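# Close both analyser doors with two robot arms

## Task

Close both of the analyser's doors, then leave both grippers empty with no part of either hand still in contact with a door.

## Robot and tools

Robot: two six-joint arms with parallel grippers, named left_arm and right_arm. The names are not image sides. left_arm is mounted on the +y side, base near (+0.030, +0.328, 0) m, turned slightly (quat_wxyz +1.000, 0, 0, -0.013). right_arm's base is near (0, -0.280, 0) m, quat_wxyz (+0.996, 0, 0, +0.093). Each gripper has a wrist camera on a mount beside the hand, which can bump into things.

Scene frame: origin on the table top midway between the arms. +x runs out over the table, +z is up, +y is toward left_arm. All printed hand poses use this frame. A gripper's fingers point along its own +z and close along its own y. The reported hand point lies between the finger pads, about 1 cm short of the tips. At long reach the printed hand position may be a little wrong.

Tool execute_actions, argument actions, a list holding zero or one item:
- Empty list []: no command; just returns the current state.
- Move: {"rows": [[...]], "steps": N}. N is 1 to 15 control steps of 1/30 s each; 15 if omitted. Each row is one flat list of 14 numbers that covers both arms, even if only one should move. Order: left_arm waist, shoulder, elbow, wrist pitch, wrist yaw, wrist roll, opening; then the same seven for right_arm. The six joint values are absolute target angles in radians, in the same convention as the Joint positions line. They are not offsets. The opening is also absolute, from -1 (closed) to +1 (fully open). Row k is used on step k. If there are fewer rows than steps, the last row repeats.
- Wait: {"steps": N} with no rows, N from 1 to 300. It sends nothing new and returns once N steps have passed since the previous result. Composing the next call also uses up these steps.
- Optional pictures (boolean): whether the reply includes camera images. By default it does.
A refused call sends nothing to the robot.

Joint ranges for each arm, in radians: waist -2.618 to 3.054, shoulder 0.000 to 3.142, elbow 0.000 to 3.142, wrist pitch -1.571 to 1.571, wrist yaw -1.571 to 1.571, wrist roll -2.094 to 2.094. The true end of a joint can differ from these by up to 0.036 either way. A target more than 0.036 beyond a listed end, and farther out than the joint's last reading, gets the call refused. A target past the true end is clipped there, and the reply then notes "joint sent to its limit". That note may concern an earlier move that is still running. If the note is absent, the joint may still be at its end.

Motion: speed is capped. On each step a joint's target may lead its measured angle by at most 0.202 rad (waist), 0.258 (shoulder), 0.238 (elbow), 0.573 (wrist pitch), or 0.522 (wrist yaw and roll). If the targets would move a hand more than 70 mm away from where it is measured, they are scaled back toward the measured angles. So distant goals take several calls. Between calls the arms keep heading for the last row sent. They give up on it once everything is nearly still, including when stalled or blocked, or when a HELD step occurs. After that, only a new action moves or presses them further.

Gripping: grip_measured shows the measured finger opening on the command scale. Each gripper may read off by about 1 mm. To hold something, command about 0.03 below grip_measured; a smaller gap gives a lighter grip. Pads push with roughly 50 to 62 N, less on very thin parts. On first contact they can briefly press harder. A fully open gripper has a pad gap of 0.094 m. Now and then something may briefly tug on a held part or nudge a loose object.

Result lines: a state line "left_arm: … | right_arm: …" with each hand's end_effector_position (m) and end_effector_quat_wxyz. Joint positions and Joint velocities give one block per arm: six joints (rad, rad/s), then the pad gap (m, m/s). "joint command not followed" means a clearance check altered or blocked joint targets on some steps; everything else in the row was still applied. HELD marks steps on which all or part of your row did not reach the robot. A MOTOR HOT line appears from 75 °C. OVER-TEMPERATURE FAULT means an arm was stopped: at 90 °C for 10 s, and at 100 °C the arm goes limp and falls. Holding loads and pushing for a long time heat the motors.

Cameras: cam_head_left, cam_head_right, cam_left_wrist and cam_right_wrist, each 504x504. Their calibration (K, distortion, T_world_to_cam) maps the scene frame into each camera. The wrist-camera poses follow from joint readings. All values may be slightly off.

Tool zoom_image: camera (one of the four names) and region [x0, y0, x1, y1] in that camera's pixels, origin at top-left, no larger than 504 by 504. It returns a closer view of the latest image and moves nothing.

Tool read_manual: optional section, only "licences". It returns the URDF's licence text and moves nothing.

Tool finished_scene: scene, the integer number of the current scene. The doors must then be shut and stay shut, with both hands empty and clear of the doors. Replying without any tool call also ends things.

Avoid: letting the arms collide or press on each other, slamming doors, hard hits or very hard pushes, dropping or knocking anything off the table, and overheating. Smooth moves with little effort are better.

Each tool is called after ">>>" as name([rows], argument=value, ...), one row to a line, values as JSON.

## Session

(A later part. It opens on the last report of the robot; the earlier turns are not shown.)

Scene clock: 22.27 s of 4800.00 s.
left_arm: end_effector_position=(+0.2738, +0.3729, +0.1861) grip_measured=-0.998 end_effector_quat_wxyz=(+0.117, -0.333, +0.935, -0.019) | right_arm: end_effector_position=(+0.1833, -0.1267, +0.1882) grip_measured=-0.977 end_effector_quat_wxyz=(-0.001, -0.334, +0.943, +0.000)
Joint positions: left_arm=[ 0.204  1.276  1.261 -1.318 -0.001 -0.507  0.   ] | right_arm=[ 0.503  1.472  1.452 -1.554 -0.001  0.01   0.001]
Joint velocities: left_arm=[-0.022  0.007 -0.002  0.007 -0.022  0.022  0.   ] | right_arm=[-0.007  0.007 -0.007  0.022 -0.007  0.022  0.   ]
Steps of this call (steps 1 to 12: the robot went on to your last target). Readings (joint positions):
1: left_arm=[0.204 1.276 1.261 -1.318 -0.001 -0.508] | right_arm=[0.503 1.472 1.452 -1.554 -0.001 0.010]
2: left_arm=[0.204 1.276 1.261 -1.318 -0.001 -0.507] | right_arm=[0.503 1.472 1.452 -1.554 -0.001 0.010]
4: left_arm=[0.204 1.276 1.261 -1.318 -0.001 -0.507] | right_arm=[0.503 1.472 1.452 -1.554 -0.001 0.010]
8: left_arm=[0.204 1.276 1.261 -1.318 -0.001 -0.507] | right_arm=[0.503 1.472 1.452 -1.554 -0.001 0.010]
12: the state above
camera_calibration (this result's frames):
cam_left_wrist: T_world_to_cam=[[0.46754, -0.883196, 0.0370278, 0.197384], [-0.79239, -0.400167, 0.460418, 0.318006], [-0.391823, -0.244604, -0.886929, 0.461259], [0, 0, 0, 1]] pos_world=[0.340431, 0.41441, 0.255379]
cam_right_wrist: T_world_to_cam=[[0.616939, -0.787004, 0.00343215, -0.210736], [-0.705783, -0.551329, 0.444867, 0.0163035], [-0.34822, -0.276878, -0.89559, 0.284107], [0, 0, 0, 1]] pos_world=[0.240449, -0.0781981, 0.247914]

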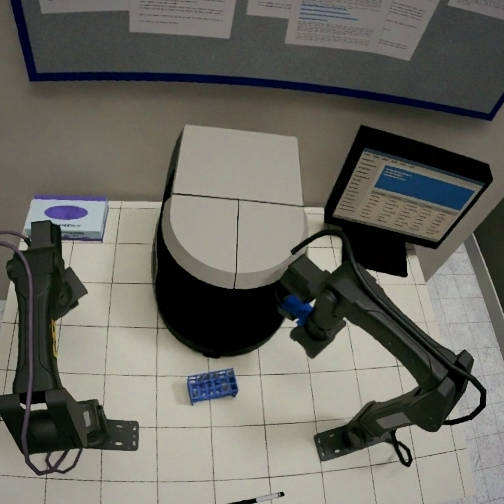

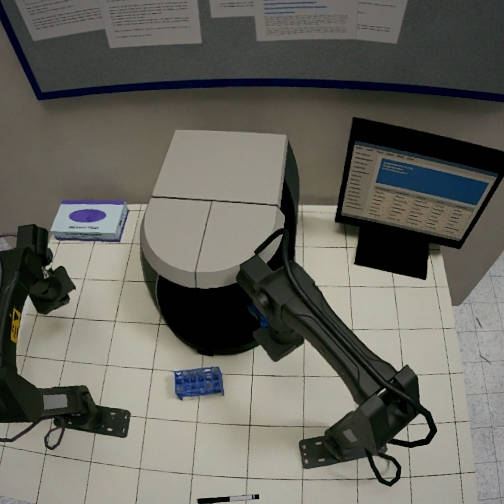

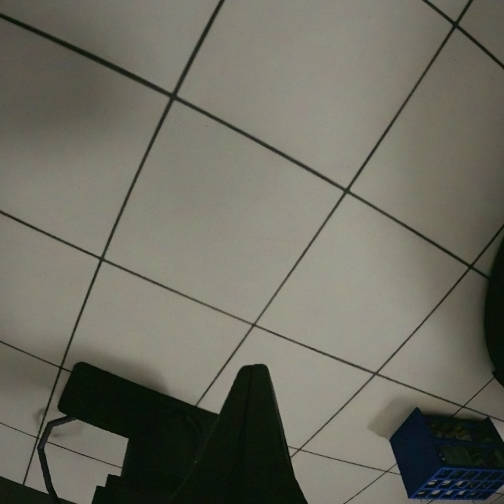

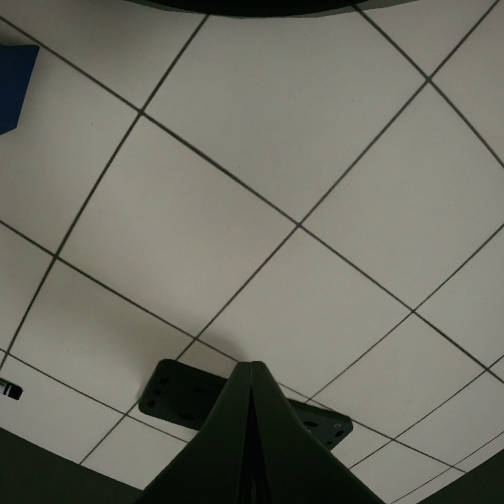

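Closed now. Retreating.

>>> execute_actions([
  {"rows":[[0.2,1.25,1.25,-1.3,0,-0.5,-1, 0.5,1.3,1.3,-1.4,0,0,-1]],"steps":10},
], pictures=false)

>>> execute_actions([
  {"rows":[[0.2,1.25,1.25,-1.3,0,-0.5,-1, -0.4,1.2,1.2,-1.2,0,0,-1]],"steps":15},
], pictures=false)

>>> execute_actions([
  {"steps":12},
])

>>> zoom_image(camera="cam_head_left", region=[140, 180, 340, 370])

Scene clock: 23.30 s of 4800.00 s.
left_arm: end_effector_position=(+0.2738, +0.3729, +0.1861) grip_measured=-0.998 end_effector_quat_wxyz=(+0.117, -0.333, +0.935, -0.019) | right_arm: end_effector_position=(+0.1748, -0.1337, +0.1862) grip_measured=-0.977 end_effector_quat_wxyz=(+0.059, -0.333, +0.941, +0.022)
Joint positions: left_arm=[ 0.204  1.276  1.261 -1.318 -0.001 -0.507  0.   ] | right_arm=[ 0.503  1.31   1.306 -1.441 -0.001  0.01   0.001]
Joint velocities: left_arm=[-0.017 -0.002 -0.002  0.022 -0.022 -0.022 -0.001] | right_arm=[ 0.002 -0.017  0.017  0.139 -0.051 -0.022 -0.   ]
Steps of this call (steps 1 to 15: the robot went on to your last target; steps 16 to 21: nothing new was sent; steps 22 to 31: all 10 steps of this action). Readings (joint positions):
22: left_arm=[0.204 1.276 1.261 -1.318 -0.001 -0.507] | right_arm=[0.503 1.441 1.419 -1.538 -0.001 0.010]
23: left_arm=[0.204 1.276 1.261 -1.318 -0.001 -0.507] | right_arm=[0.503 1.400 1.367 -1.503 -0.001 0.010]
25: left_arm=[0.204 1.276 1.261 -1.318 -0.001 -0.507] | right_arm=[0.503 1.338 1.314 -1.489 -0.001 0.010]
29: left_arm=[0.204 1.276 1.261 -1.318 -0.001 -0.507] | right_arm=[0.503 1.310 1.306 -1.457 -0.001 0.010]
31: the state above

Scene clock: 23.80 s of 4800.00 s.
left_arm: end_effector_position=(+0.2738, +0.3729, +0.1861) grip_measured=-0.998 end_effector_quat_wxyz=(+0.117, -0.333, +0.935, -0.019) | right_arm: end_effector_position=(+0.2525, -0.3363, +0.1870) grip_measured=-0.977 end_effector_quat_wxyz=(+0.165, +0.110, +0.980, -0.022)
Joint positions: left_arm=[ 0.204  1.276  1.261 -1.318 -0.001 -0.507  0.   ] | right_arm=[-0.403  1.228  1.205 -1.213  0.01   0.006  0.001]
Joint velocities: left_arm=[-0.002  0.007  0.012  0.022 -0.007 -0.037 -0.   ] | right_arm=[-0.012 -0.002 -0.012 -0.007 -0.037 -0.007  0.001]
Steps of this call (steps 1 to 15: all 15 steps of this action). Readings (joint positions):
1: left_arm=[0.204 1.276 1.261 -1.318 -0.001 -0.507] | right_arm=[0.475 1.295 1.286 -1.402 -0.015 0.007]
2: left_arm=[0.204 1.276 1.261 -1.318 -0.001 -0.507] | right_arm=[0.412 1.271 1.251 -1.353 -0.019 0.006]
4: left_arm=[0.204 1.276 1.261 -1.318 -0.001 -0.507] | right_arm=[0.260 1.239 1.213 -1.305 -0.014 0.006]
8: left_arm=[0.204 1.276 1.261 -1.318 -0.001 -0.507] | right_arm=[-0.043 1.228 1.205 -1.245 -0.008 0.006]
15: the state above

Scene clock: 24.20 s of 4800.00 s.
left_arm: end_effector_position=(+0.2738, +0.3729, +0.1861) grip_measured=-0.998 end_effector_quat_wxyz=(+0.117, -0.333, +0.935, -0.019) | right_arm: end_effector_position=(+0.2526, -0.3362, +0.1870) grip_measured=-0.977 end_effector_quat_wxyz=(+0.165, +0.110, +0.980, -0.022)
Joint positions: left_arm=[ 0.204  1.276  1.261 -1.318 -0.001 -0.507  0.   ] | right_arm=[-0.403  1.228  1.205 -1.213  0.009  0.006  0.001]
Joint velocities: left_arm=[ 0.002 -0.017  0.002  0.007 -0.007 -0.022  0.   ] | right_arm=[-0.012 -0.012 -0.002  0.066  0.051 -0.037  0.001]
Steps of this call (steps 1 to 12: the robot went on to your last target). Readings (joint positions):
1: left_arm=[0.204 1.276 1.261 -1.318 -0.001 -0.507] | right_arm=[-0.403 1.228 1.205 -1.213 0.009 0.006]
2: left_arm=[0.204 1.276 1.261 -1.318 -0.001 -0.507] | right_arm=[-0.403 1.228 1.205 -1.213 0.009 0.006]
4: left_arm=[0.204 1.276 1.261 -1.318 -0.001 -0.507] | right_arm=[-0.403 1.228 1.205 -1.213 0.009 0.006]
8: left_arm=[0.204 1.276 1.261 -1.318 -0.001 -0.507] | right_arm=[-0.403 1.228 1.205 -1.213 0.009 0.006]
12: the state above
camera_calibration (this result's frames):
cam_left_wrist: T_world_to_cam=[[0.46754, -0.883196, 0.0370278, 0.197384], [-0.79239, -0.400167, 0.460418, 0.318006], [-0.391823, -0.244604, -0.886929, 0.461259], [0, 0, 0, 1]] pos_world=[0.340431, 0.41441, 0.255379]
cam_right_wrist: T_world_to_cam=[[-0.239052, -0.97099, 0.00575522, -0.264404], [-0.963422, 0.23792, 0.123335, 0.340748], [-0.121126, 0.0239388, -0.992348, 0.311047], [0, 0, 0, 1]] pos_world=[0.302754, -0.34525, 0.268163]

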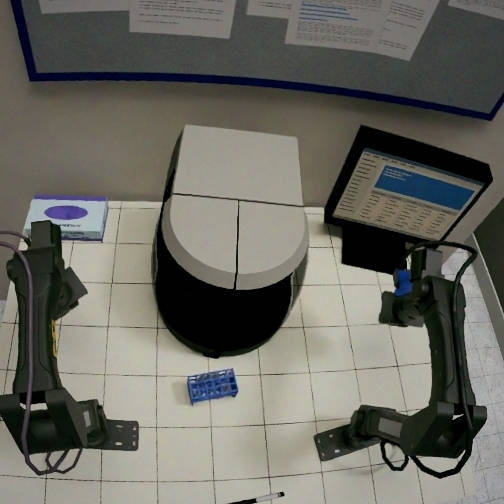

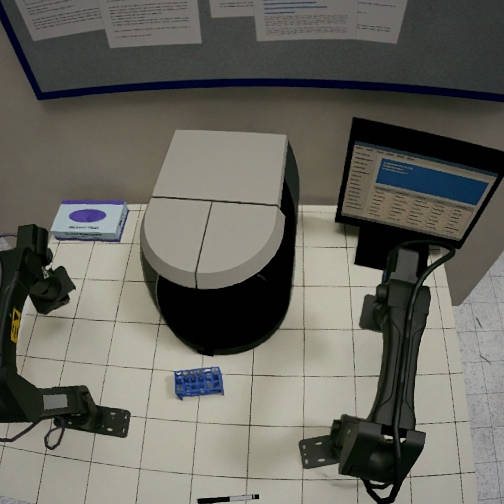

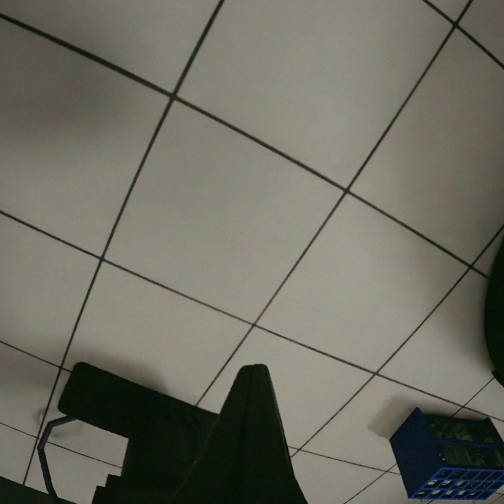

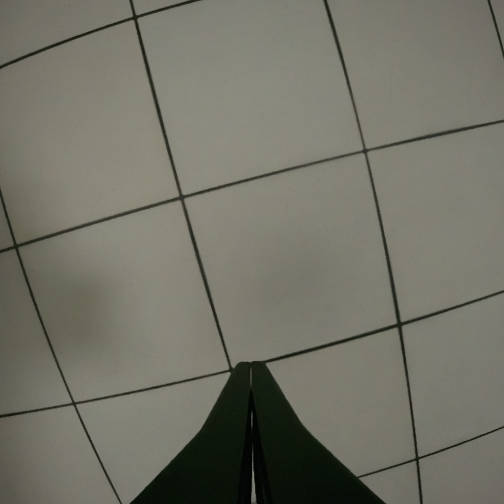

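Region (140, 180, 340, 370) of cam_head_left's 504x504 image, scaled by 2.520, with more detail than that image has; it fills the top 479 rows of this view, and the rest is white.

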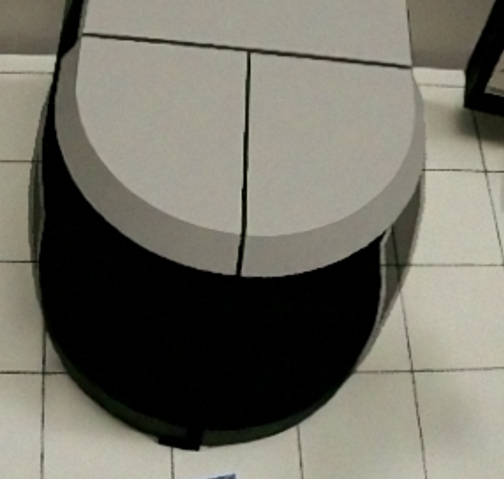

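>>> finished_scene(scene=2)

The scene is finished: the task was done.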